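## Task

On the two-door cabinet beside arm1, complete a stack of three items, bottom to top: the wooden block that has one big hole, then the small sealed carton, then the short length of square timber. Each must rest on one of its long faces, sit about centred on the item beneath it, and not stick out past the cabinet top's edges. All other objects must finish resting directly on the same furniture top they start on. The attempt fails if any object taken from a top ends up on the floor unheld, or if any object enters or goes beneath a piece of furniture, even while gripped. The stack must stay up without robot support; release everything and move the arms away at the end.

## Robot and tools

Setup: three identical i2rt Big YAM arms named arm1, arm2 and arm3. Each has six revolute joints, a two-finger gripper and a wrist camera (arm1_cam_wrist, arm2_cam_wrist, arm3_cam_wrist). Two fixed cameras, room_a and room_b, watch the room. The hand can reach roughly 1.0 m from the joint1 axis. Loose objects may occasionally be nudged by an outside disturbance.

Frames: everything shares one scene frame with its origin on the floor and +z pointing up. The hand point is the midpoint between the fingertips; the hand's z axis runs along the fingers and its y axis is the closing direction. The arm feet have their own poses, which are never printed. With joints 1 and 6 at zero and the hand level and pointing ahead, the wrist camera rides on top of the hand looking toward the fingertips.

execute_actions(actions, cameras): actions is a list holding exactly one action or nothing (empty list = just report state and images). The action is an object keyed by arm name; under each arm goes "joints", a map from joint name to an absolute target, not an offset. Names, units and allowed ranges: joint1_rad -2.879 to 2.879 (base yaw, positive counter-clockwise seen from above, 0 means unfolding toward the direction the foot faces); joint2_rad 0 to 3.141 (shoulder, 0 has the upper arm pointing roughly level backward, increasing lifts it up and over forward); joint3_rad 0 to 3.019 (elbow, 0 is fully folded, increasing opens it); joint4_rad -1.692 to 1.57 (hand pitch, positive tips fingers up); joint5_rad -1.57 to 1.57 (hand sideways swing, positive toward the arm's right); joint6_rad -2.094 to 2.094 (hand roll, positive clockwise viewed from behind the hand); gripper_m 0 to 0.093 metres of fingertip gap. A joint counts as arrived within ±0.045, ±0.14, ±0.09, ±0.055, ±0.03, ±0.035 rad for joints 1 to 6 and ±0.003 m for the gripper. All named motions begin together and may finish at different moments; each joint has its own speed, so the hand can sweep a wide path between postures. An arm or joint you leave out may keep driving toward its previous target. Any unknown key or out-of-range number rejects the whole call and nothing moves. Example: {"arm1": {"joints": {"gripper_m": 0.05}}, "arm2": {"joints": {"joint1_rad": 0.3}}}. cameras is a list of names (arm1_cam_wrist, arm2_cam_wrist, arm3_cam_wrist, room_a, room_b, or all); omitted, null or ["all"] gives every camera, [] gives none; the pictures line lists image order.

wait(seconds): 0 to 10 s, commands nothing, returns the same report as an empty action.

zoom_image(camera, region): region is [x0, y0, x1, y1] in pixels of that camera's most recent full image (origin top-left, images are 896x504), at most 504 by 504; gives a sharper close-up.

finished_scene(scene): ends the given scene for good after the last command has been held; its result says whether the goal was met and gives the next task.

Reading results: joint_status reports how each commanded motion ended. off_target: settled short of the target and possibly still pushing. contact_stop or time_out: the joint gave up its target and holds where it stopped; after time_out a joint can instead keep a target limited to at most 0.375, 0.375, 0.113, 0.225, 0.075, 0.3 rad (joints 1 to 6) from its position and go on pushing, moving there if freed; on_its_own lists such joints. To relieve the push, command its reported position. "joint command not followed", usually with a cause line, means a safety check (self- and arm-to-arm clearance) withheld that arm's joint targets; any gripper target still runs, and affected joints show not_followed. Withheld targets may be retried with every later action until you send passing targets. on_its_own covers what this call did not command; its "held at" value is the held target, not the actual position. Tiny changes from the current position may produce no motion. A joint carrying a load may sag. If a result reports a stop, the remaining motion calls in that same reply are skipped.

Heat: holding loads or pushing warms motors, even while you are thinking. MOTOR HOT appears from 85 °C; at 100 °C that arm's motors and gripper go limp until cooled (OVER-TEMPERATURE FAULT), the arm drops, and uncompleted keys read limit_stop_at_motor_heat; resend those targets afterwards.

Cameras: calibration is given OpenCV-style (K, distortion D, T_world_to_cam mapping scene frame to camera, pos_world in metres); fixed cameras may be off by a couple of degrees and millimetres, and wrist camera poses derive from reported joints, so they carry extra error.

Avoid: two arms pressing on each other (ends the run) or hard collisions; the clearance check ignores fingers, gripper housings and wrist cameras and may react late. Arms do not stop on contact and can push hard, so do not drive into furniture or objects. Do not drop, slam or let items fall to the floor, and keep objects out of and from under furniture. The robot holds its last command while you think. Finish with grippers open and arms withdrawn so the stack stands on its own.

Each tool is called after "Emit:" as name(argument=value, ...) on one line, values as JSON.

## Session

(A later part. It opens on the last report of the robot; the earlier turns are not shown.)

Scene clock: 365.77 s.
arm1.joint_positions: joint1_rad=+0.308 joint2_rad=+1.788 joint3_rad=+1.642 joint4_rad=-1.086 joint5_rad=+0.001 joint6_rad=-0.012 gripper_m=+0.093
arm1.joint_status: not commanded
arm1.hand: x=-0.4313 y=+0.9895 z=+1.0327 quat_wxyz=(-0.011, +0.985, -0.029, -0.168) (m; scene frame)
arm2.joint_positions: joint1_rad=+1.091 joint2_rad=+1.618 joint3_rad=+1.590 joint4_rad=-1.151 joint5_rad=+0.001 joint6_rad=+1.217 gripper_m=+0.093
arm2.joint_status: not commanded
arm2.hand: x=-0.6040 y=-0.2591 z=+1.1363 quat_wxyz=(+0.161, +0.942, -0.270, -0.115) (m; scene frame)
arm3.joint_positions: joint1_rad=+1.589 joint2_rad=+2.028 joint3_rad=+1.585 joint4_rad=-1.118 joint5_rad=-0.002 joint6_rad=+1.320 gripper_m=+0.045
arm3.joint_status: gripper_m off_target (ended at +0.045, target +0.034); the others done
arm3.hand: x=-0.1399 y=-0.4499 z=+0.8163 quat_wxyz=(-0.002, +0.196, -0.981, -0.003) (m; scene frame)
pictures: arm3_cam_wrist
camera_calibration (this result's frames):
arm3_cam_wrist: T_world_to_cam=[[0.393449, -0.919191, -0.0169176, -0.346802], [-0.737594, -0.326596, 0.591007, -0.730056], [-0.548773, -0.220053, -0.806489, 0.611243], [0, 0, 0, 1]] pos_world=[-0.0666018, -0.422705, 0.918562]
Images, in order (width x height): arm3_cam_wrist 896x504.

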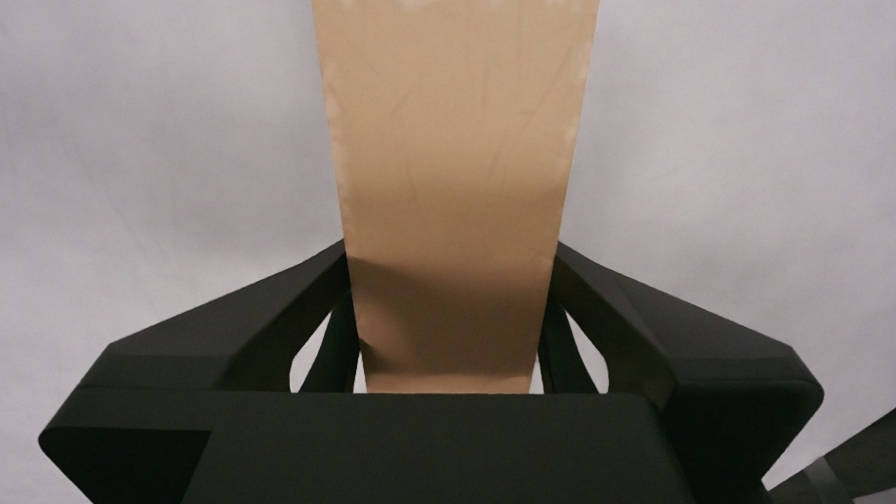

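Emit:
execute_actions(actions=[{"arm3": {"joints": {"joint2_rad": 2.065, "gripper_m": 0.034}}}], cameras=["arm3_cam_wrist"])

Scene clock: 386.60 s.
arm1.joint_positions: joint1_rad=+0.308 joint2_rad=+1.788 joint3_rad=+1.642 joint4_rad=-1.086 joint5_rad=+0.001 joint6_rad=-0.012 gripper_m=+0.093
arm1.joint_status: not commanded
arm1.hand: x=-0.4313 y=+0.9895 z=+1.0327 quat_wxyz=(-0.011, +0.985, -0.029, -0.168) (m; scene frame)
arm2.joint_positions: joint1_rad=+1.091 joint2_rad=+1.618 joint3_rad=+1.590 joint4_rad=-1.151 joint5_rad=+0.001 joint6_rad=+1.217 gripper_m=+0.093
arm2.joint_status: not commanded
arm2.hand: x=-0.6040 y=-0.2591 z=+1.1363 quat_wxyz=(+0.161, +0.942, -0.270, -0.115) (m; scene frame)
arm3.joint_positions: joint1_rad=+1.589 joint2_rad=+2.029 joint3_rad=+1.585 joint4_rad=-1.118 joint5_rad=-0.002 joint6_rad=+1.320 gripper_m=+0.045
arm3.joint_status: gripper_m off_target (ended at +0.045, target +0.034); the others done
arm3.hand: x=-0.1398 y=-0.4500 z=+0.8159 quat_wxyz=(-0.002, +0.196, -0.981, -0.003) (m; scene frame)
pictures: arm3_cam_wrist
camera_calibration (this result's frames):
arm3_cam_wrist: T_world_to_cam=[[0.393448, -0.919205, -0.0161805, -0.347493], [-0.737661, -0.326147, 0.591172, -0.729754], [-0.548686, -0.22066, -0.806383, 0.610533], [0, 0, 0, 1]] pos_world=[-0.0665996, -0.422705, 0.918111]
Images, in order (width x height): arm3_cam_wrist 896x504.

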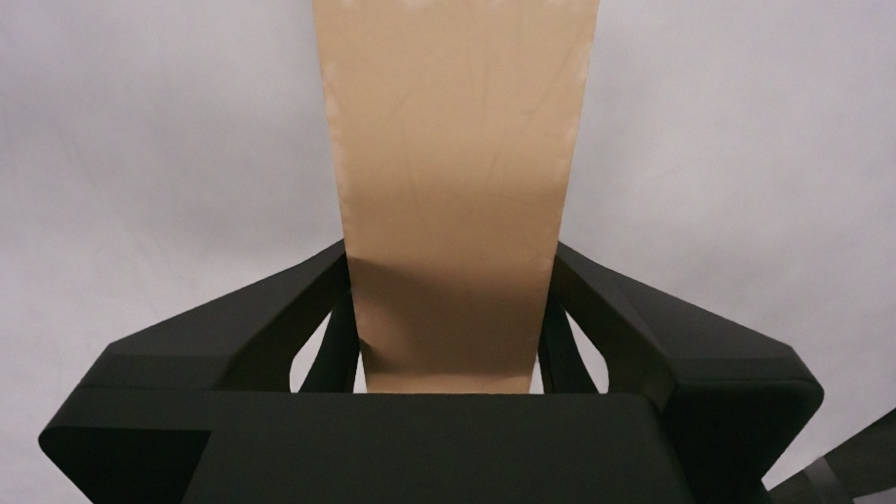

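Emit:
execute_actions(actions=[{"arm3": {"joints": {"joint2_rad": 2.02, "gripper_m": 0.093}}}], cameras=["arm3_cam_wrist"])

Emit:
execute_actions(actions=[{"arm3": {"joints": {"joint2_rad": 1.75, "joint4_rad": -1.3}}}], cameras=["arm3_cam_wrist", "room_b"])

Scene clock: 392.97 s.
arm1.joint_positions: joint1_rad=+0.308 joint2_rad=+1.788 joint3_rad=+1.642 joint4_rad=-1.086 joint5_rad=+0.001 joint6_rad=-0.012 gripper_m=+0.093
arm1.joint_status: not commanded
arm1.hand: x=-0.4313 y=+0.9895 z=+1.0327 quat_wxyz=(-0.011, +0.985, -0.029, -0.168) (m; scene frame)
arm2.joint_positions: joint1_rad=+1.091 joint2_rad=+1.618 joint3_rad=+1.590 joint4_rad=-1.151 joint5_rad=+0.001 joint6_rad=+1.217 gripper_m=+0.093
arm2.joint_status: not commanded
arm2.hand: x=-0.6040 y=-0.2591 z=+1.1363 quat_wxyz=(+0.161, +0.942, -0.270, -0.115) (m; scene frame)
arm3.joint_positions: joint1_rad=+1.589 joint2_rad=+2.030 joint3_rad=+1.585 joint4_rad=-1.114 joint5_rad=-0.002 joint6_rad=+1.320 gripper_m=+0.093
arm3.joint_status: all done
arm3.hand: x=-0.1400 y=-0.4490 z=+0.8152 quat_wxyz=(-0.002, +0.196, -0.981, -0.004) (m; scene frame)
pictures: arm3_cam_wrist
camera_calibration (this result's frames):
arm3_cam_wrist: T_world_to_cam=[[0.393454, -0.919137, -0.0194976, -0.343795], [-0.737363, -0.328167, 0.590425, -0.729404], [-0.54908, -0.217928, -0.806857, 0.611708], [0, 0, 0, 1]] pos_world=[-0.0666914, -0.422052, 0.917516]
Images, in order (width x height): arm3_cam_wrist 896x504.

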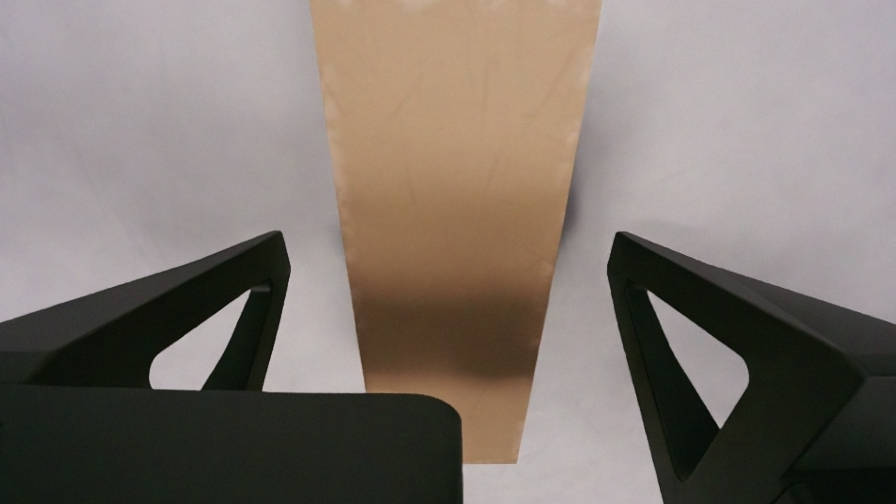

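Scene clock: 394.30 s.
arm1.joint_positions: joint1_rad=+0.308 joint2_rad=+1.788 joint3_rad=+1.642 joint4_rad=-1.086 joint5_rad=+0.001 joint6_rad=-0.012 gripper_m=+0.093
arm1.joint_status: not commanded
arm1.hand: x=-0.4313 y=+0.9895 z=+1.0327 quat_wxyz=(-0.011, +0.985, -0.029, -0.168) (m; scene frame)
arm2.joint_positions: joint1_rad=+1.091 joint2_rad=+1.618 joint3_rad=+1.590 joint4_rad=-1.151 joint5_rad=+0.001 joint6_rad=+1.217 gripper_m=+0.093
arm2.joint_status: not commanded
arm2.hand: x=-0.6040 y=-0.2591 z=+1.1363 quat_wxyz=(+0.161, +0.942, -0.270, -0.115) (m; scene frame)
arm3.joint_positions: joint1_rad=+1.589 joint2_rad=+1.759 joint3_rad=+1.585 joint4_rad=-1.288 joint5_rad=-0.002 joint6_rad=+1.320 gripper_m=+0.093
arm3.joint_status: all done
arm3.hand: x=-0.1356 y=-0.4843 z=+0.9649 quat_wxyz=(-0.004, +0.196, -0.979, -0.053) (m; scene frame)
pictures: arm3_cam_wrist, room_b
camera_calibration (this result's frames):
arm3_cam_wrist: T_world_to_cam=[[0.392974, -0.912641, -0.112502, -0.282256], [-0.729161, -0.383812, 0.56658, -0.828963], [-0.560264, -0.140619, -0.816291, 0.772208], [0, 0, 0, 1]] pos_world=[-0.0608873, -0.467177, 1.06827]
Images, in order (width x height): arm3_cam_wrist 896x504, room_b 896x504.

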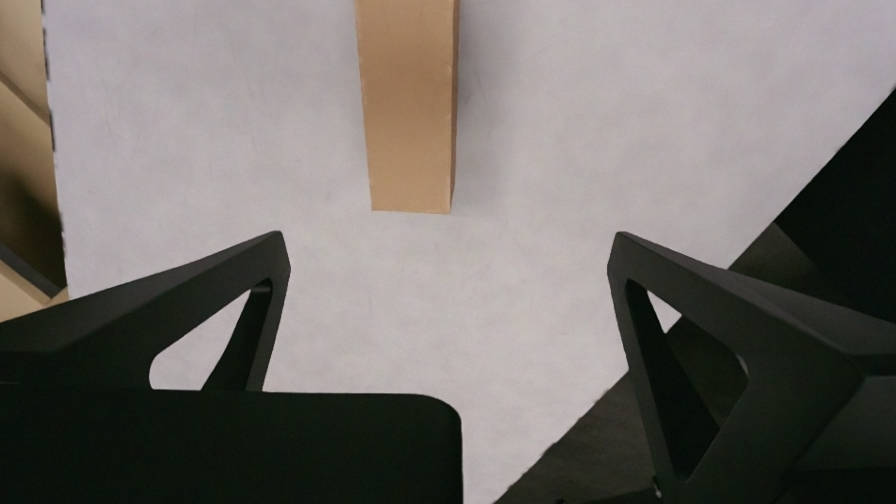

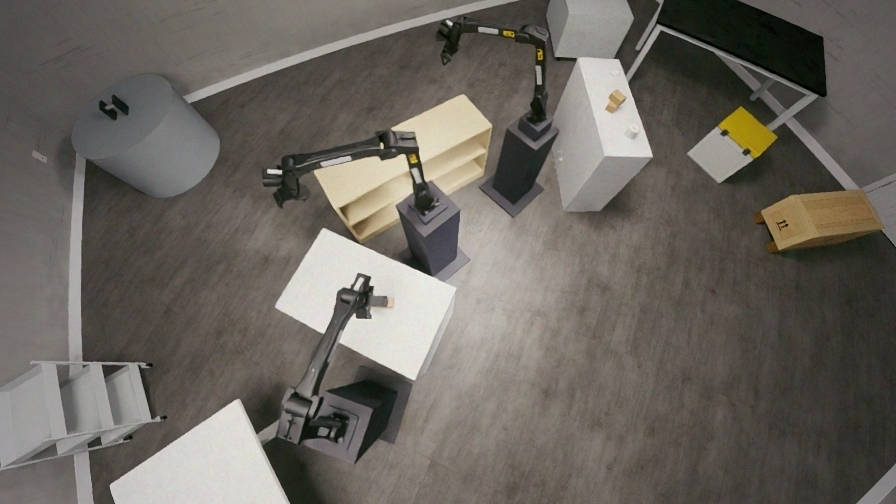

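Emit:
execute_actions(actions=[{"arm3": {"joints": {"joint1_rad": 0.3}}, "arm2": {"joints": {"joint1_rad": 2.002, "joint2_rad": 1.912, "joint3_rad": 1.415, "joint4_rad": -1.025, "joint6_rad": 1.172, "gripper_m": 0.093}}}], cameras=["arm2_cam_wrist", "room_b"])

Scene clock: 427.53 s.
arm1.joint_positions: joint1_rad=+0.308 joint2_rad=+1.788 joint3_rad=+1.642 joint4_rad=-1.086 joint5_rad=+0.001 joint6_rad=-0.012 gripper_m=+0.093
arm1.joint_status: not commanded
arm1.hand: x=-0.4313 y=+0.9895 z=+1.0327 quat_wxyz=(-0.011, +0.985, -0.029, -0.168) (m; scene frame)
arm2.joint_positions: joint1_rad=+2.010 joint2_rad=+1.920 joint3_rad=+1.406 joint4_rad=-1.029 joint5_rad=-0.002 joint6_rad=+1.183 gripper_m=+0.093
arm2.joint_status: all done
arm2.hand: x=-0.1391 y=-0.4585 z=+0.8988 quat_wxyz=(+0.018, +0.980, +0.197, -0.004) (m; scene frame)
arm3.joint_positions: joint1_rad=+0.294 joint2_rad=+1.759 joint3_rad=+1.585 joint4_rad=-1.288 joint5_rad=+0.001 joint6_rad=+1.320 gripper_m=+0.093
arm3.joint_status: all done
arm3.hand: x=+0.4586 y=-0.8119 z=+0.9685 quat_wxyz=(-0.038, -0.434, -0.899, -0.041) (m; scene frame)
pictures: arm2_cam_wrist, room_b
camera_calibration (this result's frames):
arm2_cam_wrist: T_world_to_cam=[[-0.367543, 0.929331, -0.0354309, 0.408328], [0.754756, 0.320326, 0.572481, -0.259696], [0.543374, 0.18367, -0.819152, 1.02193], [0, 0, 0, 1]] pos_world=[-0.209208, -0.483983, 1.00026]
Images, in order (width x height): arm2_cam_wrist 896x504, room_b 896x504.

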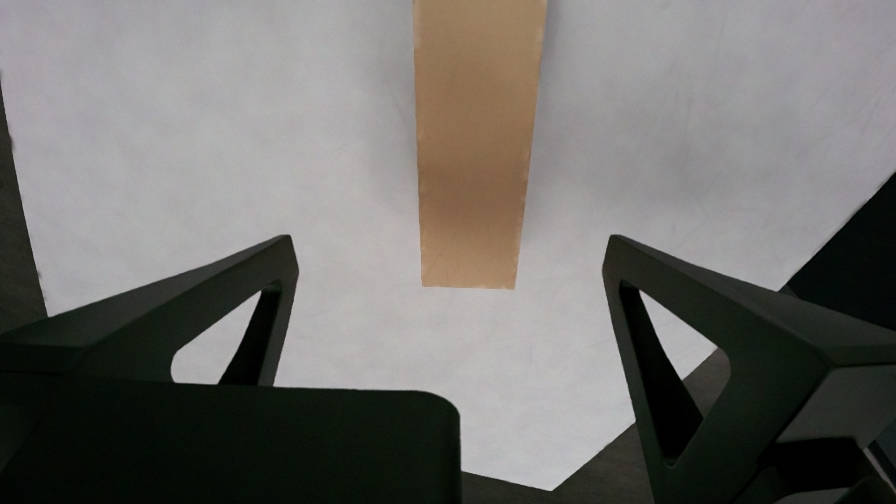

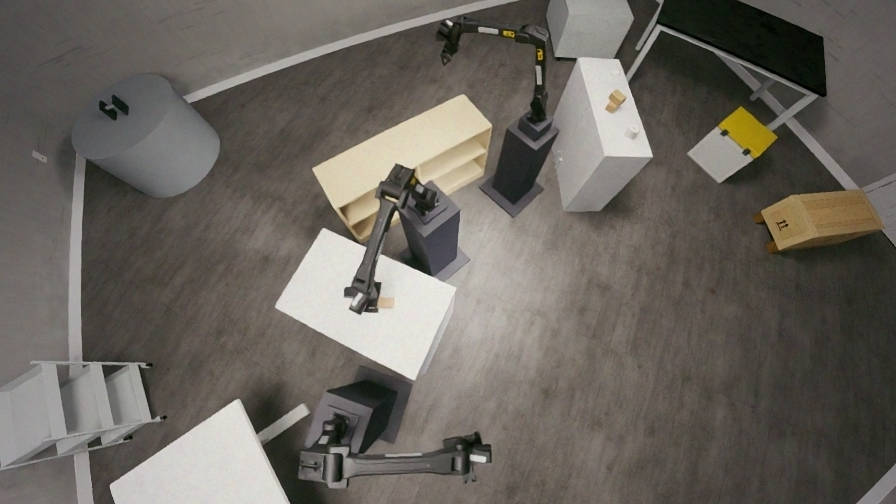

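Emit:
execute_actions(actions=[{"arm2": {"joints": {"joint2_rad": 2.015, "joint3_rad": 1.353, "joint4_rad": -0.88}}}], cameras=["arm2_cam_wrist"])

Scene clock: 457.67 s.
arm1.joint_positions: joint1_rad=+0.308 joint2_rad=+1.788 joint3_rad=+1.642 joint4_rad=-1.086 joint5_rad=+0.001 joint6_rad=-0.012 gripper_m=+0.093
arm1.joint_status: not commanded
arm1.hand: x=-0.4313 y=+0.9895 z=+1.0327 quat_wxyz=(-0.011, +0.985, -0.029, -0.168) (m; scene frame)
arm2.joint_positions: joint1_rad=+2.010 joint2_rad=+2.019 joint3_rad=+1.352 joint4_rad=-0.890 joint5_rad=-0.002 joint6_rad=+1.183 gripper_m=+0.093
arm2.joint_status: all done
arm2.hand: x=-0.1393 y=-0.4550 z=+0.8297 quat_wxyz=(+0.011, +0.980, +0.197, -0.003) (m; scene frame)
arm3.joint_positions: joint1_rad=+0.294 joint2_rad=+1.759 joint3_rad=+1.585 joint4_rad=-1.288 joint5_rad=+0.001 joint6_rad=+1.320 gripper_m=+0.093
arm3.joint_status: not commanded
arm3.hand: x=+0.4586 y=-0.8119 z=+0.9685 quat_wxyz=(-0.038, -0.434, -0.899, -0.041) (m; scene frame)
pictures: arm2_cam_wrist
camera_calibration (this result's frames):
arm2_cam_wrist: T_world_to_cam=[[-0.36751, 0.929753, -0.0222653, 0.391781], [0.75484, 0.312185, 0.576851, -0.228414], [0.54328, 0.195192, -0.816546, 0.967862], [0, 0, 0, 1]] pos_world=[-0.20942, -0.481871, 0.930788]
Images, in order (width x height): arm2_cam_wrist 896x504.

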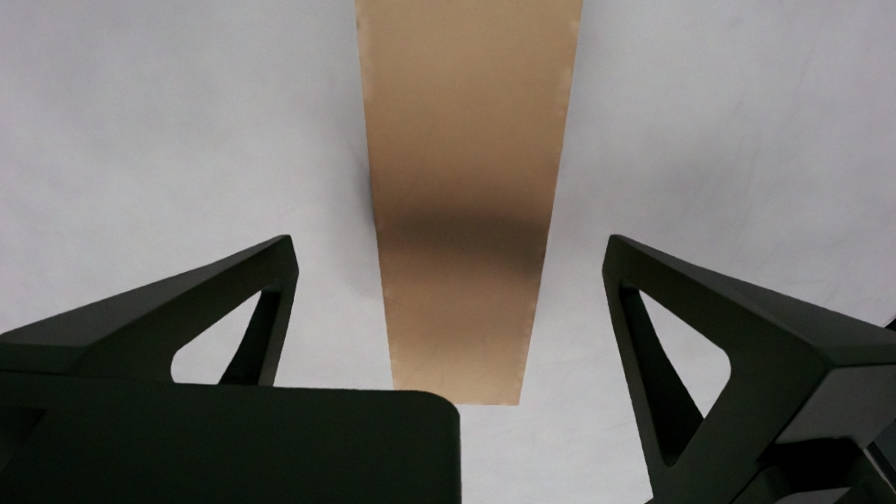

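Emit:
execute_actions(actions=[{"arm2": {"joints": {"joint2_rad": 2.048}}}], cameras=["arm2_cam_wrist"])

Scene clock: 465.93 s.
arm1.joint_positions: joint1_rad=+0.308 joint2_rad=+1.788 joint3_rad=+1.642 joint4_rad=-1.086 joint5_rad=+0.001 joint6_rad=-0.012 gripper_m=+0.093
arm1.joint_status: not commanded
arm1.hand: x=-0.4313 y=+0.9895 z=+1.0327 quat_wxyz=(-0.011, +0.985, -0.029, -0.168) (m; scene frame)
arm2.joint_positions: joint1_rad=+2.010 joint2_rad=+2.026 joint3_rad=+1.352 joint4_rad=-0.890 joint5_rad=-0.002 joint6_rad=+1.183 gripper_m=+0.093
arm2.joint_status: all done
arm2.hand: x=-0.1394 y=-0.4537 z=+0.8257 quat_wxyz=(+0.007, +0.980, +0.197, -0.002) (m; scene frame)
arm3.joint_positions: joint1_rad=+0.294 joint2_rad=+1.759 joint3_rad=+1.585 joint4_rad=-1.288 joint5_rad=+0.001 joint6_rad=+1.320 gripper_m=+0.093
arm3.joint_status: not commanded
arm3.hand: x=+0.4586 y=-0.8119 z=+0.9685 quat_wxyz=(-0.038, -0.434, -0.899, -0.041) (m; scene frame)
pictures: arm2_cam_wrist
camera_calibration (this result's frames):
arm2_cam_wrist: T_world_to_cam=[[-0.367492, 0.929903, -0.0151466, 0.384687], [0.754886, 0.30776, 0.579165, -0.230377], [0.543229, 0.201404, -0.81507, 0.965919], [0, 0, 0, 1]] pos_world=[-0.209437, -0.481362, 0.926544]
Images, in order (width x height): arm2_cam_wrist 896x504.

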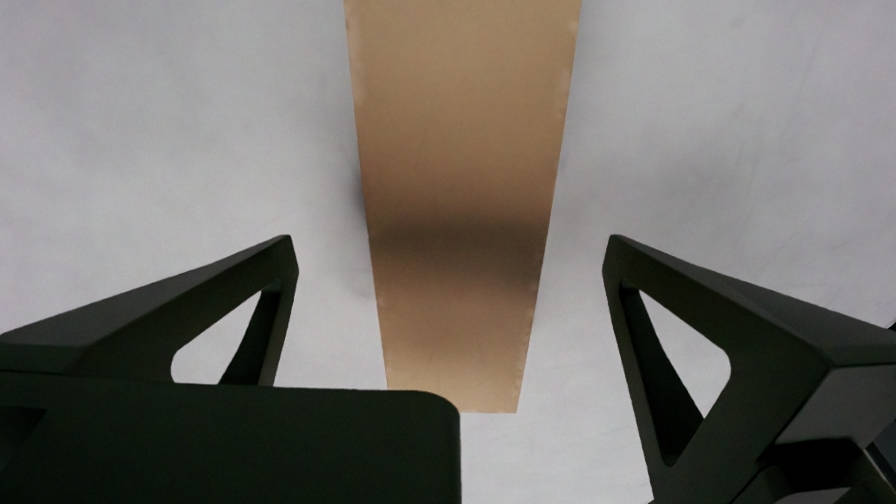

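Emit:
execute_actions(actions=[{"arm2": {"joints": {"joint2_rad": 2.072}}}], cameras=["arm2_cam_wrist"])

Scene clock: 475.90 s.
arm1.joint_positions: joint1_rad=+0.308 joint2_rad=+1.788 joint3_rad=+1.642 joint4_rad=-1.086 joint5_rad=+0.001 joint6_rad=-0.012 gripper_m=+0.093
arm1.joint_status: not commanded
arm1.hand: x=-0.4313 y=+0.9895 z=+1.0327 quat_wxyz=(-0.011, +0.985, -0.029, -0.168) (m; scene frame)
arm2.joint_positions: joint1_rad=+2.010 joint2_rad=+2.056 joint3_rad=+1.352 joint4_rad=-0.890 joint5_rad=-0.002 joint6_rad=+1.183 gripper_m=+0.093
arm2.joint_status: all done
arm2.hand: x=-0.1395 y=-0.4483 z=+0.8098 quat_wxyz=(-0.008, +0.980, +0.197, +0.001) (m; scene frame)
arm3.joint_positions: joint1_rad=+0.294 joint2_rad=+1.759 joint3_rad=+1.585 joint4_rad=-1.288 joint5_rad=+0.001 joint6_rad=+1.320 gripper_m=+0.093
arm3.joint_status: not commanded
arm3.hand: x=+0.4586 y=-0.8119 z=+0.9685 quat_wxyz=(-0.038, -0.434, -0.899, -0.041) (m; scene frame)
pictures: arm2_cam_wrist
camera_calibration (this result's frames):
arm2_cam_wrist: T_world_to_cam=[[-0.367414, 0.929967, 0.0129773, 0.356704], [0.755066, 0.290109, 0.587973, -0.237789], [0.54303, 0.225828, -0.808777, 0.95779], [0, 0, 0, 1]] pos_world=[-0.209504, -0.479034, 0.909823]
Images, in order (width x height): arm2_cam_wrist 896x504.

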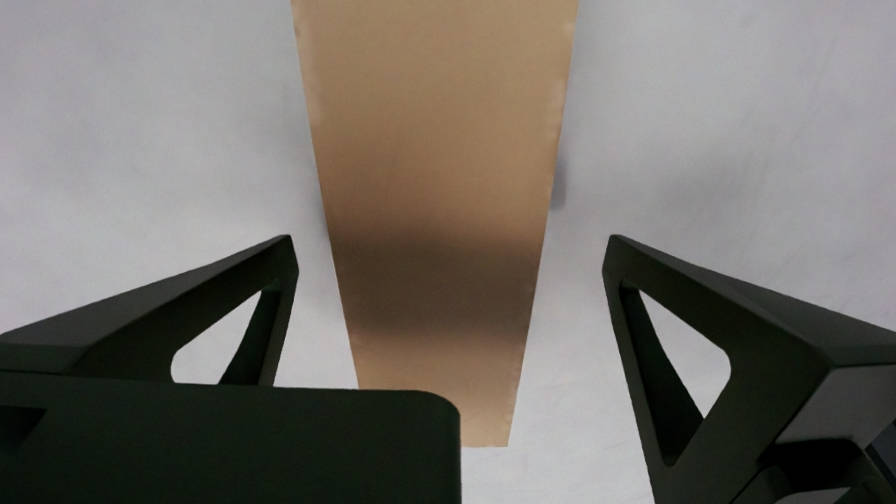

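Emit:
execute_actions(actions=[{"arm2": {"joints": {"joint2_rad": 2.05, "gripper_m": 0.034}}}], cameras=["arm2_cam_wrist"])

Emit:
execute_actions(actions=[{"arm2": {"joints": {"joint2_rad": 1.8, "joint4_rad": -1.13, "gripper_m": 0.034}}}], cameras=["arm2_cam_wrist"])

Scene clock: 482.13 s.
arm1.joint_positions: joint1_rad=+0.308 joint2_rad=+1.788 joint3_rad=+1.642 joint4_rad=-1.086 joint5_rad=+0.001 joint6_rad=-0.012 gripper_m=+0.093
arm1.joint_status: not commanded
arm1.hand: x=-0.4313 y=+0.9895 z=+1.0327 quat_wxyz=(-0.011, +0.985, -0.029, -0.168) (m; scene frame)
arm2.joint_positions: joint1_rad=+2.010 joint2_rad=+2.056 joint3_rad=+1.352 joint4_rad=-0.888 joint5_rad=-0.001 joint6_rad=+1.183 gripper_m=+0.045
arm2.joint_status: gripper_m off_target (ended at +0.045, target +0.034); the others done
arm2.hand: x=-0.1396 y=-0.4488 z=+0.8098 quat_wxyz=(-0.007, +0.980, +0.197, +0.000) (m; scene frame)
arm3.joint_positions: joint1_rad=+0.294 joint2_rad=+1.759 joint3_rad=+1.585 joint4_rad=-1.288 joint5_rad=+0.001 joint6_rad=+1.320 gripper_m=+0.093
arm3.joint_status: not commanded
arm3.hand: x=+0.4586 y=-0.8119 z=+0.9685 quat_wxyz=(-0.038, -0.434, -0.899, -0.041) (m; scene frame)
pictures: arm2_cam_wrist
camera_calibration (this result's frames):
arm2_cam_wrist: T_world_to_cam=[[-0.368129, 0.929704, 0.0114689, 0.358098], [0.755272, 0.291821, 0.586861, -0.235856], [0.54226, 0.224703, -0.809607, 0.958019], [0, 0, 0, 1]] pos_world=[-0.209534, -0.479367, 0.909926]
Images, in order (width x height): arm2_cam_wrist 896x504.

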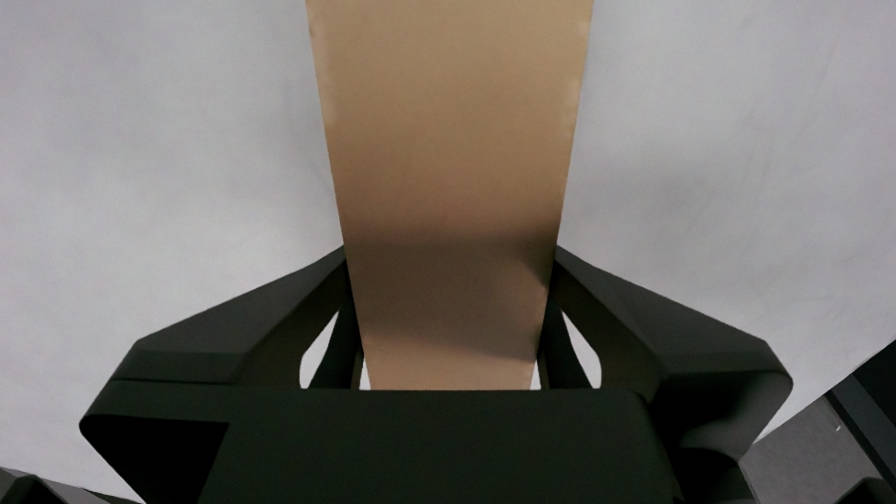

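Scene clock: 483.40 s.
arm1.joint_positions: joint1_rad=+0.308 joint2_rad=+1.788 joint3_rad=+1.642 joint4_rad=-1.086 joint5_rad=+0.001 joint6_rad=-0.012 gripper_m=+0.093
arm1.joint_status: not commanded
arm1.hand: x=-0.4313 y=+0.9895 z=+1.0327 quat_wxyz=(-0.011, +0.985, -0.029, -0.168) (m; scene frame)
arm2.joint_positions: joint1_rad=+2.010 joint2_rad=+1.794 joint3_rad=+1.345 joint4_rad=-1.121 joint5_rad=-0.001 joint6_rad=+1.183 gripper_m=+0.045
arm2.joint_status: gripper_m off_target (ended at +0.045, target +0.034); the others done
arm2.hand: x=-0.1395 y=-0.4192 z=+0.9421 quat_wxyz=(+0.004, +0.980, +0.197, -0.002) (m; scene frame)
arm3.joint_positions: joint1_rad=+0.294 joint2_rad=+1.759 joint3_rad=+1.585 joint4_rad=-1.288 joint5_rad=+0.001 joint6_rad=+1.320 gripper_m=+0.093
arm3.joint_status: not commanded
arm3.hand: x=+0.4586 y=-0.8119 z=+0.9685 quat_wxyz=(-0.038, -0.434, -0.899, -0.041) (m; scene frame)
pictures: arm2_cam_wrist
camera_calibration (this result's frames):
arm2_cam_wrist: T_world_to_cam=[[-0.368187, 0.929707, -0.00917337, 0.348534], [0.755139, 0.304781, 0.580409, -0.310739], [0.542405, 0.206772, -0.814274, 1.05534], [0, 0, 0, 1]] pos_world=[-0.209444, -0.447541, 1.04289]
Images, in order (width x height): arm2_cam_wrist 896x504.

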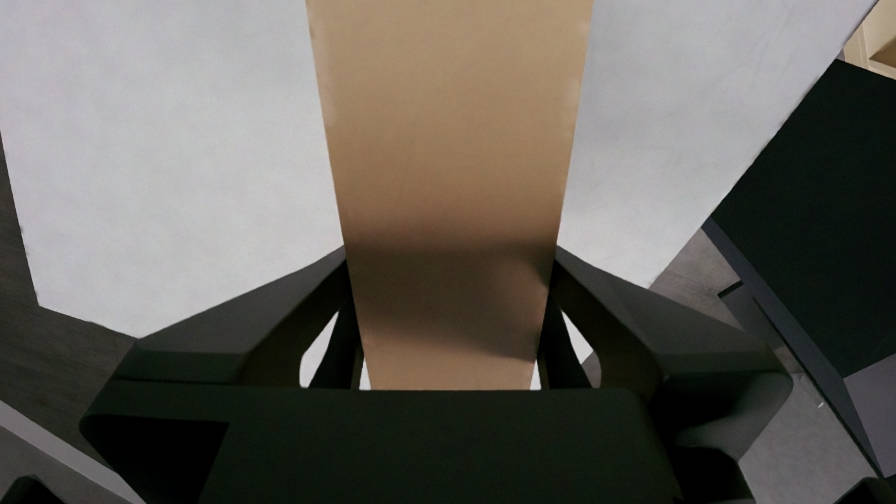

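Emit:
execute_actions(actions=[{"arm2": {"joints": {"joint1_rad": -0.695, "joint2_rad": 1.95, "joint3_rad": 1.82, "joint4_rad": -1.415, "gripper_m": 0.034}}, "arm1": {"joints": {"joint1_rad": -0.3, "joint6_rad": -0.462}}, "arm3": {"joints": {"joint1_rad": -0.2}}}], cameras=["arm2_cam_wrist", "room_b"])

Scene clock: 523.03 s.
arm1.joint_positions: joint1_rad=-0.295 joint2_rad=+1.788 joint3_rad=+1.642 joint4_rad=-1.086 joint5_rad=+0.001 joint6_rad=-0.447 gripper_m=+0.093
arm1.joint_status: all done
arm1.hand: x=-0.2947 y=+1.3375 z=+1.0352 quat_wxyz=(-0.093, +0.979, -0.112, -0.142) (m; scene frame)
arm2.joint_positions: joint1_rad=-0.702 joint2_rad=+1.977 joint3_rad=+1.797 joint4_rad=-1.405 joint5_rad=+0.001 joint6_rad=+1.181 gripper_m=+0.045
arm2.joint_status: gripper_m off_target (ended at +0.045, target +0.034); the others done
arm2.hand: x=-0.4003 y=+0.6461 z=+0.9975 quat_wxyz=(+0.002, +0.402, -0.915, +0.011) (m; scene frame)
arm3.joint_positions: joint1_rad=-0.202 joint2_rad=+1.759 joint3_rad=+1.585 joint4_rad=-1.288 joint5_rad=+0.002 joint6_rad=+1.320 gripper_m=+0.093
arm3.joint_status: all done
arm3.hand: x=+0.5056 y=-1.0837 z=+0.9692 quat_wxyz=(-0.047, -0.641, -0.765, -0.032) (m; scene frame)
pictures: arm2_cam_wrist, room_b
camera_calibration (this result's frames):
arm2_cam_wrist: T_world_to_cam=[[0.723085, -0.690546, 0.0171594, 0.719965], [-0.562906, -0.574668, 0.594048, -0.443633], [-0.400357, -0.439206, -0.804246, 1.05161], [0, 0, 0, 1]] pos_world=[-0.349299, 0.704102, 1.09694]
Images, in order (width x height): arm2_cam_wrist 896x504, room_b 896x504.

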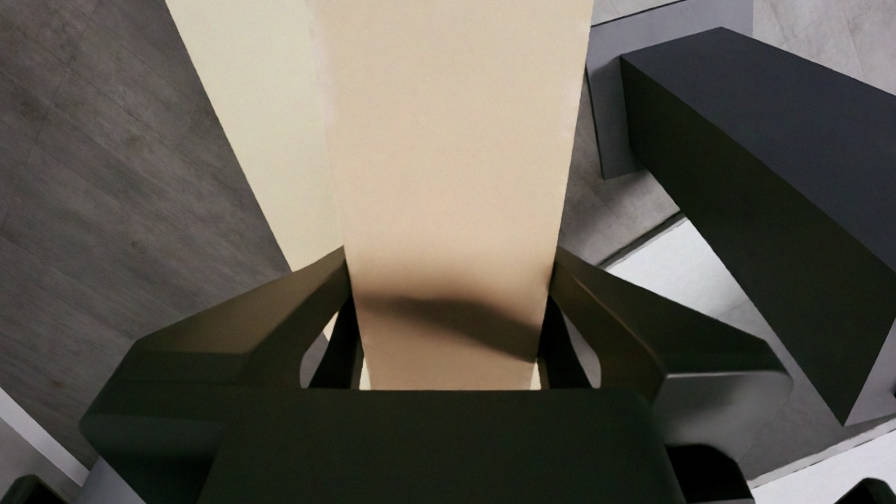

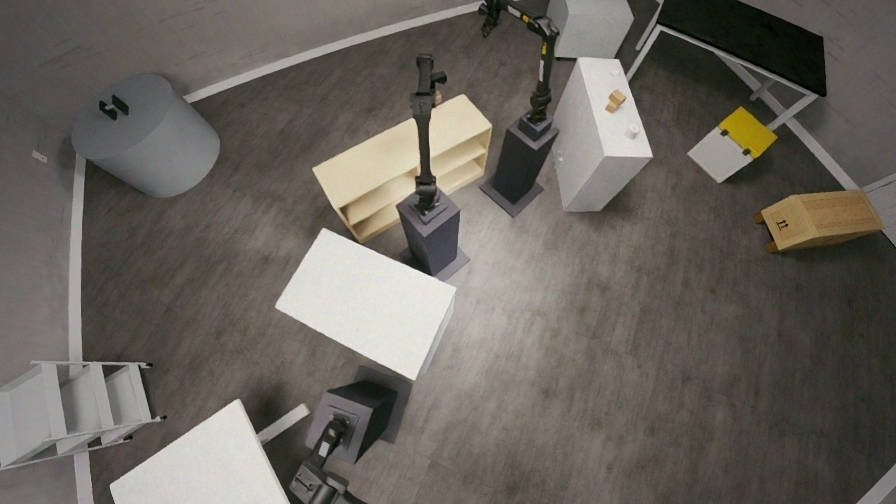

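Emit:
execute_actions(actions=[{"arm2": {"joints": {"joint2_rad": 2.435, "joint4_rad": -0.91, "gripper_m": 0.034}}}], cameras=["arm2_cam_wrist", "room_b", "room_a"])

Scene clock: 540.80 s.
arm1.joint_positions: joint1_rad=-0.295 joint2_rad=+1.788 joint3_rad=+1.642 joint4_rad=-1.086 joint5_rad=+0.001 joint6_rad=-0.447 gripper_m=+0.093
arm1.joint_status: not commanded
arm1.hand: x=-0.2947 y=+1.3375 z=+1.0352 quat_wxyz=(-0.093, +0.979, -0.112, -0.142) (m; scene frame)
arm2.joint_positions: joint1_rad=-0.702 joint2_rad=+2.455 joint3_rad=+1.794 joint4_rad=-0.919 joint5_rad=+0.001 joint6_rad=+1.181 gripper_m=+0.045
arm2.joint_status: gripper_m off_target (ended at +0.045, target +0.034); the others done
arm2.hand: x=-0.4228 y=+0.6896 z=+0.6974 quat_wxyz=(+0.002, +0.402, -0.915, +0.008) (m; scene frame)
arm3.joint_positions: joint1_rad=-0.202 joint2_rad=+1.759 joint3_rad=+1.585 joint4_rad=-1.288 joint5_rad=+0.002 joint6_rad=+1.320 gripper_m=+0.093
arm3.joint_status: not commanded
arm3.hand: x=+0.5056 y=-1.0837 z=+0.9692 quat_wxyz=(-0.047, -0.641, -0.765, -0.032) (m; scene frame)
pictures: arm2_cam_wrist, room_a, room_b
camera_calibration (this result's frames):
arm2_cam_wrist: T_world_to_cam=[[0.723095, -0.690649, 0.0116871, 0.775339], [-0.561284, -0.577623, 0.592716, -0.249368], [-0.402608, -0.43515, -0.805326, 0.817344], [0, 0, 0, 1]] pos_world=[-0.37154, 0.747114, 0.796972]
Images, in order (width x height): arm2_cam_wrist 896x504, room_a 896x504, room_b 896x504.

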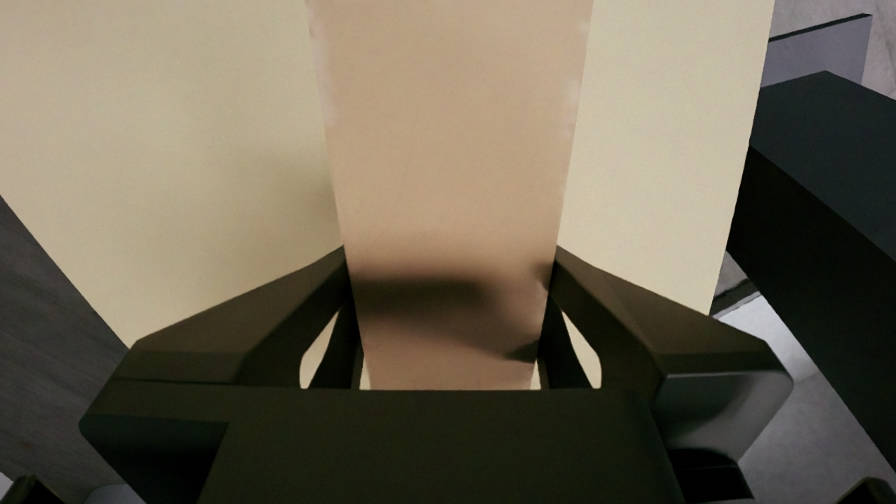

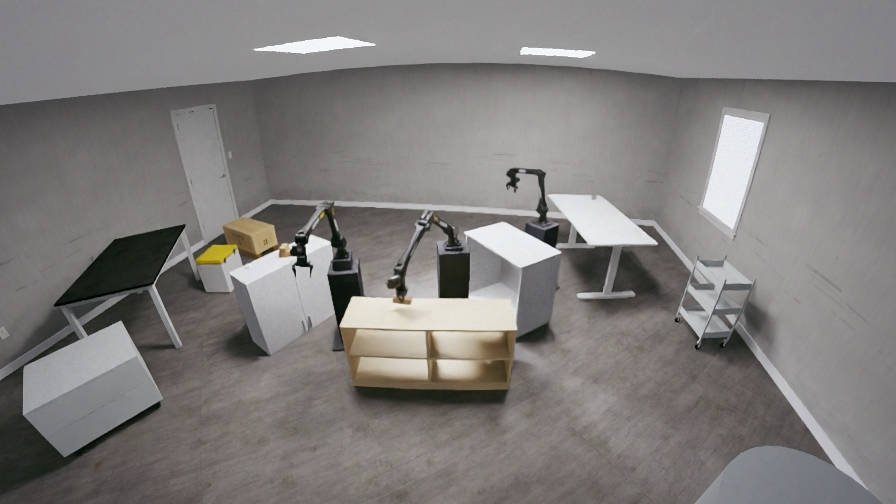

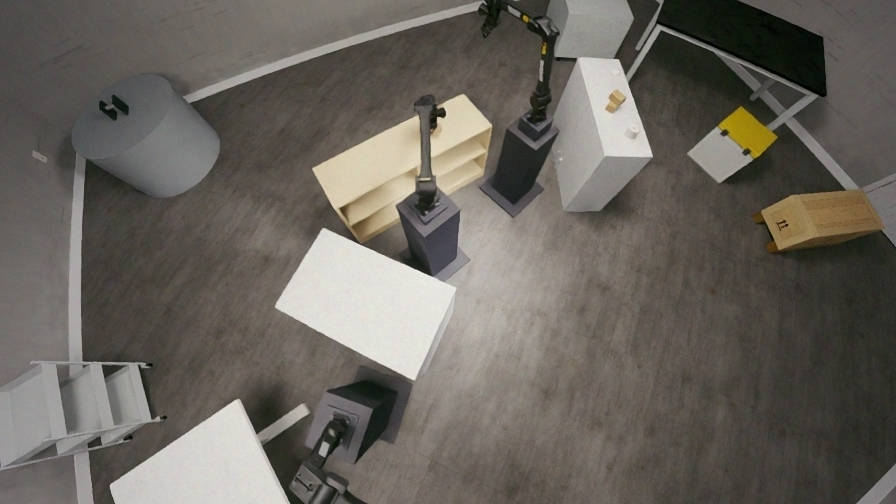

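Emit:
zoom_image(camera="arm2_cam_wrist", region=[640, 0, 896, 320])

Region (640, 0, 896, 320) of arm2_cam_wrist's 896x504 image, scaled by 1.575, with more detail than that image has; it fills the left 403 columns of this view, and the rest is white.

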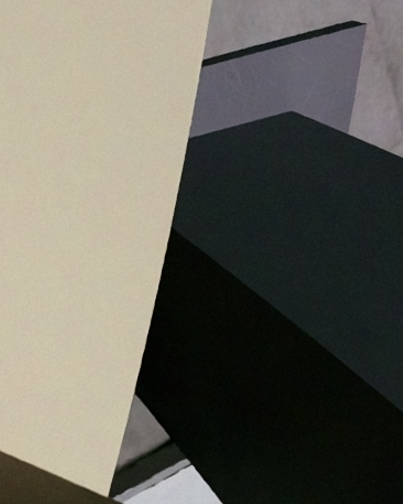

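Emit:
execute_actions(actions=[{"arm2": {"joints": {"joint2_rad": 2.512, "joint4_rad": -0.832, "gripper_m": 0.034}}}], cameras=["arm2_cam_wrist"])

Scene clock: 570.80 s.
arm1.joint_positions: joint1_rad=-0.295 joint2_rad=+1.788 joint3_rad=+1.642 joint4_rad=-1.086 joint5_rad=+0.001 joint6_rad=-0.447 gripper_m=+0.093
arm1.joint_status: not commanded
arm1.hand: x=-0.2947 y=+1.3375 z=+1.0352 quat_wxyz=(-0.093, +0.979, -0.112, -0.142) (m; scene frame)
arm2.joint_positions: joint1_rad=-0.702 joint2_rad=+2.513 joint3_rad=+1.794 joint4_rad=-0.842 joint5_rad=+0.001 joint6_rad=+1.181 gripper_m=+0.045
arm2.joint_status: gripper_m off_target (ended at +0.045, target +0.034); the others done
arm2.hand: x=-0.4233 y=+0.6901 z=+0.6610 quat_wxyz=(+0.003, +0.402, -0.915, -0.001) (m; scene frame)
arm3.joint_positions: joint1_rad=-0.202 joint2_rad=+1.759 joint3_rad=+1.585 joint4_rad=-1.288 joint5_rad=+0.002 joint6_rad=+1.320 gripper_m=+0.093
arm3.joint_status: not commanded
arm3.hand: x=+0.5056 y=-1.0837 z=+0.9692 quat_wxyz=(-0.047, -0.641, -0.765, -0.032) (m; scene frame)
pictures: arm2_cam_wrist
camera_calibration (this result's frames):
arm2_cam_wrist: T_world_to_cam=[[0.723037, -0.690783, -0.00609704, 0.788314], [-0.556574, -0.587745, 0.587181, -0.215134], [-0.409198, -0.42116, -0.809433, 0.778343], [0, 0, 0, 1]] pos_world=[-0.371222, 0.745916, 0.761145]
Images, in order (width x height): arm2_cam_wrist 896x504.

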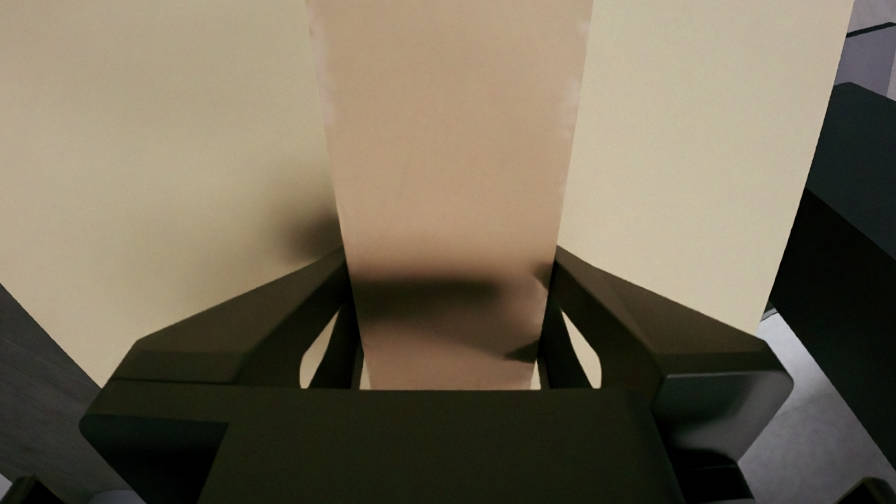

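Emit:
execute_actions(actions=[{"arm2": {"joints": {"joint2_rad": 2.562, "joint4_rad": -0.81, "gripper_m": 0.034}}}], cameras=["arm2_cam_wrist"])

Scene clock: 578.40 s.
arm1.joint_positions: joint1_rad=-0.295 joint2_rad=+1.788 joint3_rad=+1.642 joint4_rad=-1.086 joint5_rad=+0.001 joint6_rad=-0.447 gripper_m=+0.093
arm1.joint_status: not commanded
arm1.hand: x=-0.2947 y=+1.3375 z=+1.0352 quat_wxyz=(-0.093, +0.979, -0.112, -0.142) (m; scene frame)
arm2.joint_positions: joint1_rad=-0.702 joint2_rad=+2.544 joint3_rad=+1.794 joint4_rad=-0.817 joint5_rad=+0.001 joint6_rad=+1.181 gripper_m=+0.045
arm2.joint_status: gripper_m off_target (ended at +0.045, target +0.034); the others done
arm2.hand: x=-0.4215 y=+0.6858 z=+0.6410 quat_wxyz=(+0.003, +0.402, -0.915, +0.002) (m; scene frame)
arm3.joint_positions: joint1_rad=-0.202 joint2_rad=+1.759 joint3_rad=+1.585 joint4_rad=-1.288 joint5_rad=+0.002 joint6_rad=+1.320 gripper_m=+0.093
arm3.joint_status: not commanded
arm3.hand: x=+0.5056 y=-1.0837 z=+0.9692 quat_wxyz=(-0.047, -0.641, -0.765, -0.032) (m; scene frame)
pictures: arm2_cam_wrist
camera_calibration (this result's frames):
arm2_cam_wrist: T_world_to_cam=[[0.723072, -0.690773, -0.000188109, 0.7801], [-0.557968, -0.584218, 0.589374, -0.209336], [-0.407233, -0.426055, -0.80786, 0.764254], [0, 0, 0, 1]] pos_world=[-0.369641, 0.742188, 0.740935]
Images, in order (width x height): arm2_cam_wrist 896x504.

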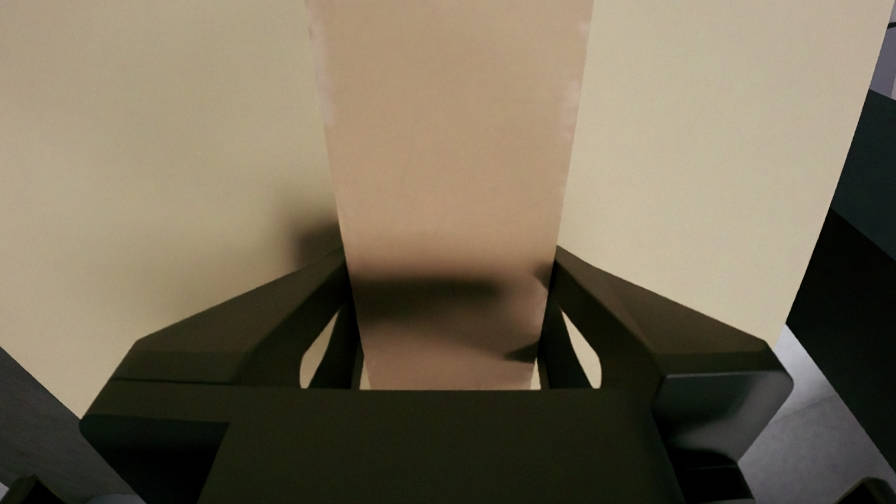

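Emit:
execute_actions(actions=[{"arm2": {"joints": {"joint2_rad": 2.585, "gripper_m": 0.034}}}], cameras=["arm2_cam_wrist"])

Scene clock: 582.60 s.
arm1.joint_positions: joint1_rad=-0.295 joint2_rad=+1.788 joint3_rad=+1.642 joint4_rad=-1.086 joint5_rad=+0.001 joint6_rad=-0.447 gripper_m=+0.093
arm1.joint_status: not commanded
arm1.hand: x=-0.2947 y=+1.3375 z=+1.0352 quat_wxyz=(-0.093, +0.979, -0.112, -0.142) (m; scene frame)
arm2.joint_positions: joint1_rad=-0.702 joint2_rad=+2.544 joint3_rad=+1.794 joint4_rad=-0.817 joint5_rad=+0.001 joint6_rad=+1.181 gripper_m=+0.045
arm2.joint_status: gripper_m off_target (ended at +0.045, target +0.034); the others done
arm2.hand: x=-0.4215 y=+0.6858 z=+0.6410 quat_wxyz=(+0.003, +0.402, -0.915, +0.002) (m; scene frame)
arm3.joint_positions: joint1_rad=-0.202 joint2_rad=+1.759 joint3_rad=+1.585 joint4_rad=-1.288 joint5_rad=+0.002 joint6_rad=+1.320 gripper_m=+0.093
arm3.joint_status: not commanded
arm3.hand: x=+0.5056 y=-1.0837 z=+0.9692 quat_wxyz=(-0.047, -0.641, -0.765, -0.032) (m; scene frame)
pictures: arm2_cam_wrist
camera_calibration (this result's frames):
arm2_cam_wrist: T_world_to_cam=[[0.723072, -0.690773, -0.000188109, 0.7801], [-0.557968, -0.584218, 0.589374, -0.209336], [-0.407233, -0.426055, -0.80786, 0.764254], [0, 0, 0, 1]] pos_world=[-0.369641, 0.742188, 0.740935]
Images, in order (width x height): arm2_cam_wrist 896x504.

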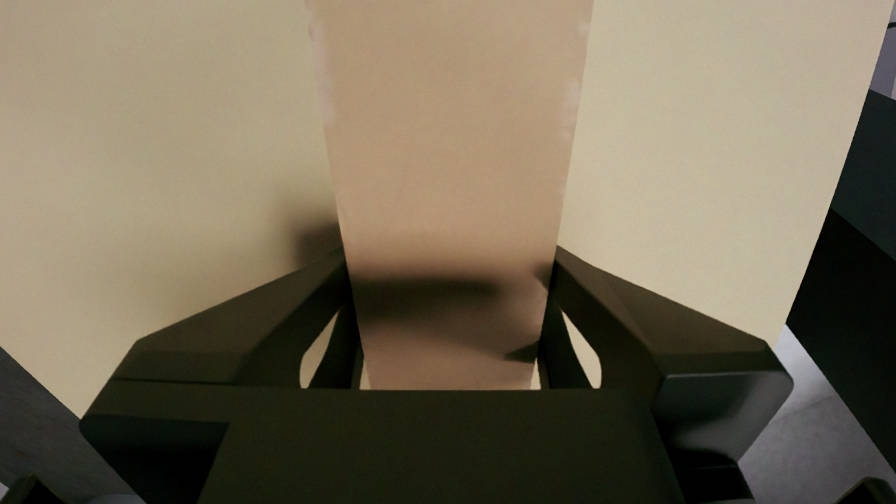

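Emit:
execute_actions(actions=[{"arm2": {"joints": {"joint2_rad": 2.535, "gripper_m": 0.093}}}], cameras=["arm2_cam_wrist"])

Emit:
execute_actions(actions=[{"arm2": {"joints": {"joint2_rad": 2.1, "joint4_rad": -1.26}}}], cameras=["arm2_cam_wrist", "room_b"])

Scene clock: 587.90 s.
arm1.joint_positions: joint1_rad=-0.295 joint2_rad=+1.788 joint3_rad=+1.642 joint4_rad=-1.086 joint5_rad=+0.001 joint6_rad=-0.447 gripper_m=+0.093
arm1.joint_status: not commanded
arm1.hand: x=-0.2947 y=+1.3375 z=+1.0352 quat_wxyz=(-0.093, +0.979, -0.112, -0.142) (m; scene frame)
arm2.joint_positions: joint1_rad=-0.702 joint2_rad=+2.544 joint3_rad=+1.794 joint4_rad=-0.817 joint5_rad=+0.001 joint6_rad=+1.181 gripper_m=+0.093
arm2.joint_status: all done
arm2.hand: x=-0.4215 y=+0.6858 z=+0.6410 quat_wxyz=(+0.003, +0.402, -0.915, +0.002) (m; scene frame)
arm3.joint_positions: joint1_rad=-0.202 joint2_rad=+1.759 joint3_rad=+1.585 joint4_rad=-1.288 joint5_rad=+0.002 joint6_rad=+1.320 gripper_m=+0.093
arm3.joint_status: not commanded
arm3.hand: x=+0.5056 y=-1.0837 z=+0.9692 quat_wxyz=(-0.047, -0.641, -0.765, -0.032) (m; scene frame)
pictures: arm2_cam_wrist
camera_calibration (this result's frames):
arm2_cam_wrist: T_world_to_cam=[[0.723072, -0.690773, -0.000188109, 0.7801], [-0.557968, -0.584218, 0.589374, -0.209336], [-0.407233, -0.426055, -0.80786, 0.764254], [0, 0, 0, 1]] pos_world=[-0.369641, 0.742188, 0.740935]
Images, in order (width x height): arm2_cam_wrist 896x504.

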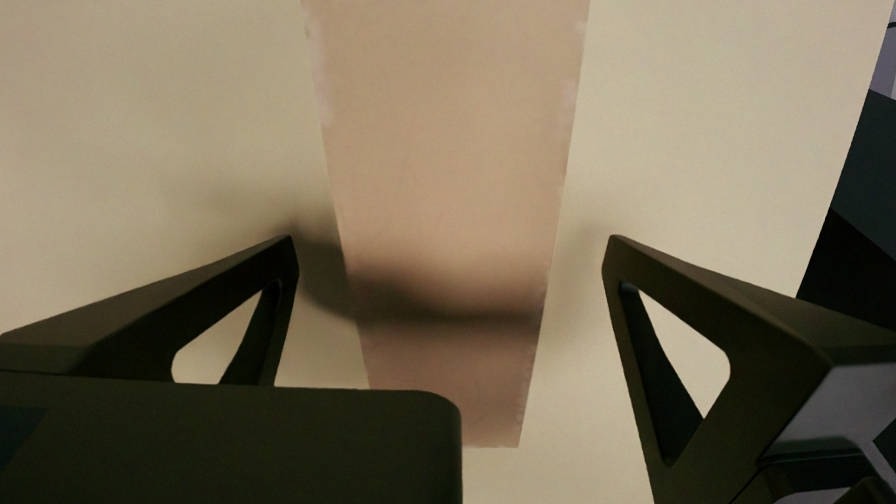

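Scene clock: 589.57 s.
arm1.joint_positions: joint1_rad=-0.295 joint2_rad=+1.788 joint3_rad=+1.642 joint4_rad=-1.086 joint5_rad=+0.001 joint6_rad=-0.447 gripper_m=+0.093
arm1.joint_status: not commanded
arm1.hand: x=-0.2947 y=+1.3375 z=+1.0352 quat_wxyz=(-0.093, +0.979, -0.112, -0.142) (m; scene frame)
arm2.joint_positions: joint1_rad=-0.702 joint2_rad=+2.096 joint3_rad=+1.810 joint4_rad=-1.251 joint5_rad=+0.001 joint6_rad=+1.181 gripper_m=+0.093
arm2.joint_status: all done
arm2.hand: x=-0.4173 y=+0.6810 z=+0.9308 quat_wxyz=(+0.003, +0.402, -0.915, -0.013) (m; scene frame)
arm3.joint_positions: joint1_rad=-0.202 joint2_rad=+1.759 joint3_rad=+1.585 joint4_rad=-1.288 joint5_rad=+0.002 joint6_rad=+1.320 gripper_m=+0.093
arm3.joint_status: not commanded
arm3.hand: x=+0.5056 y=-1.0837 z=+0.9692 quat_wxyz=(-0.047, -0.641, -0.765, -0.032) (m; scene frame)
pictures: arm2_cam_wrist, room_b
camera_calibration (this result's frames):
arm2_cam_wrist: T_world_to_cam=[[0.722755, -0.69051, -0.02864, 0.80002], [-0.550501, -0.600272, 0.580191, -0.357954], [-0.41782, -0.40357, -0.813977, 0.984002], [0, 0, 0, 1]] pos_world=[-0.364137, 0.734666, 1.03155]
Images, in order (width x height): arm2_cam_wrist 896x504, room_b 896x504.

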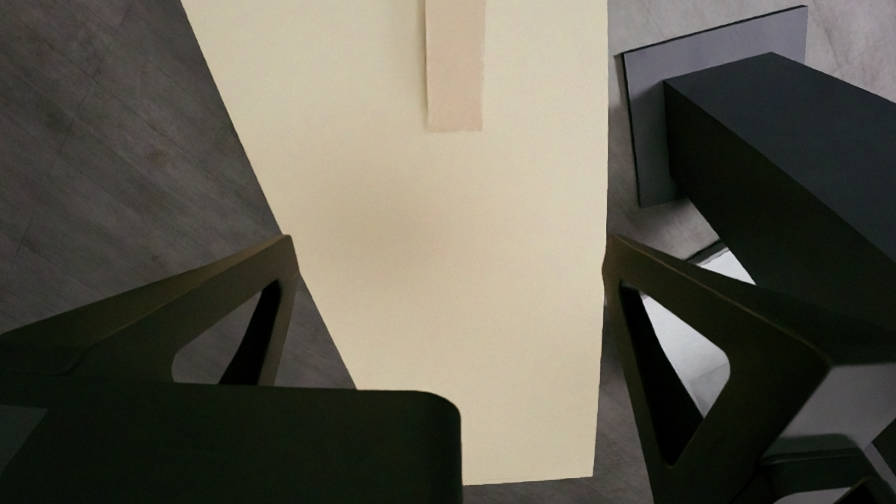

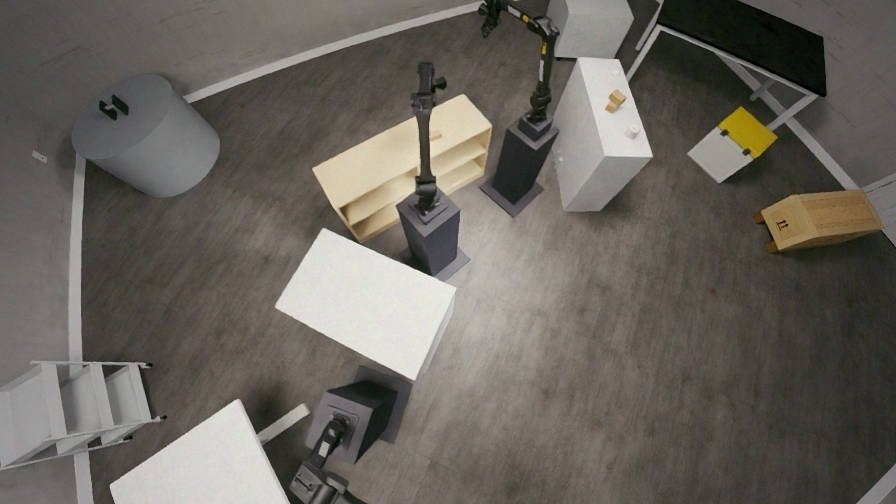

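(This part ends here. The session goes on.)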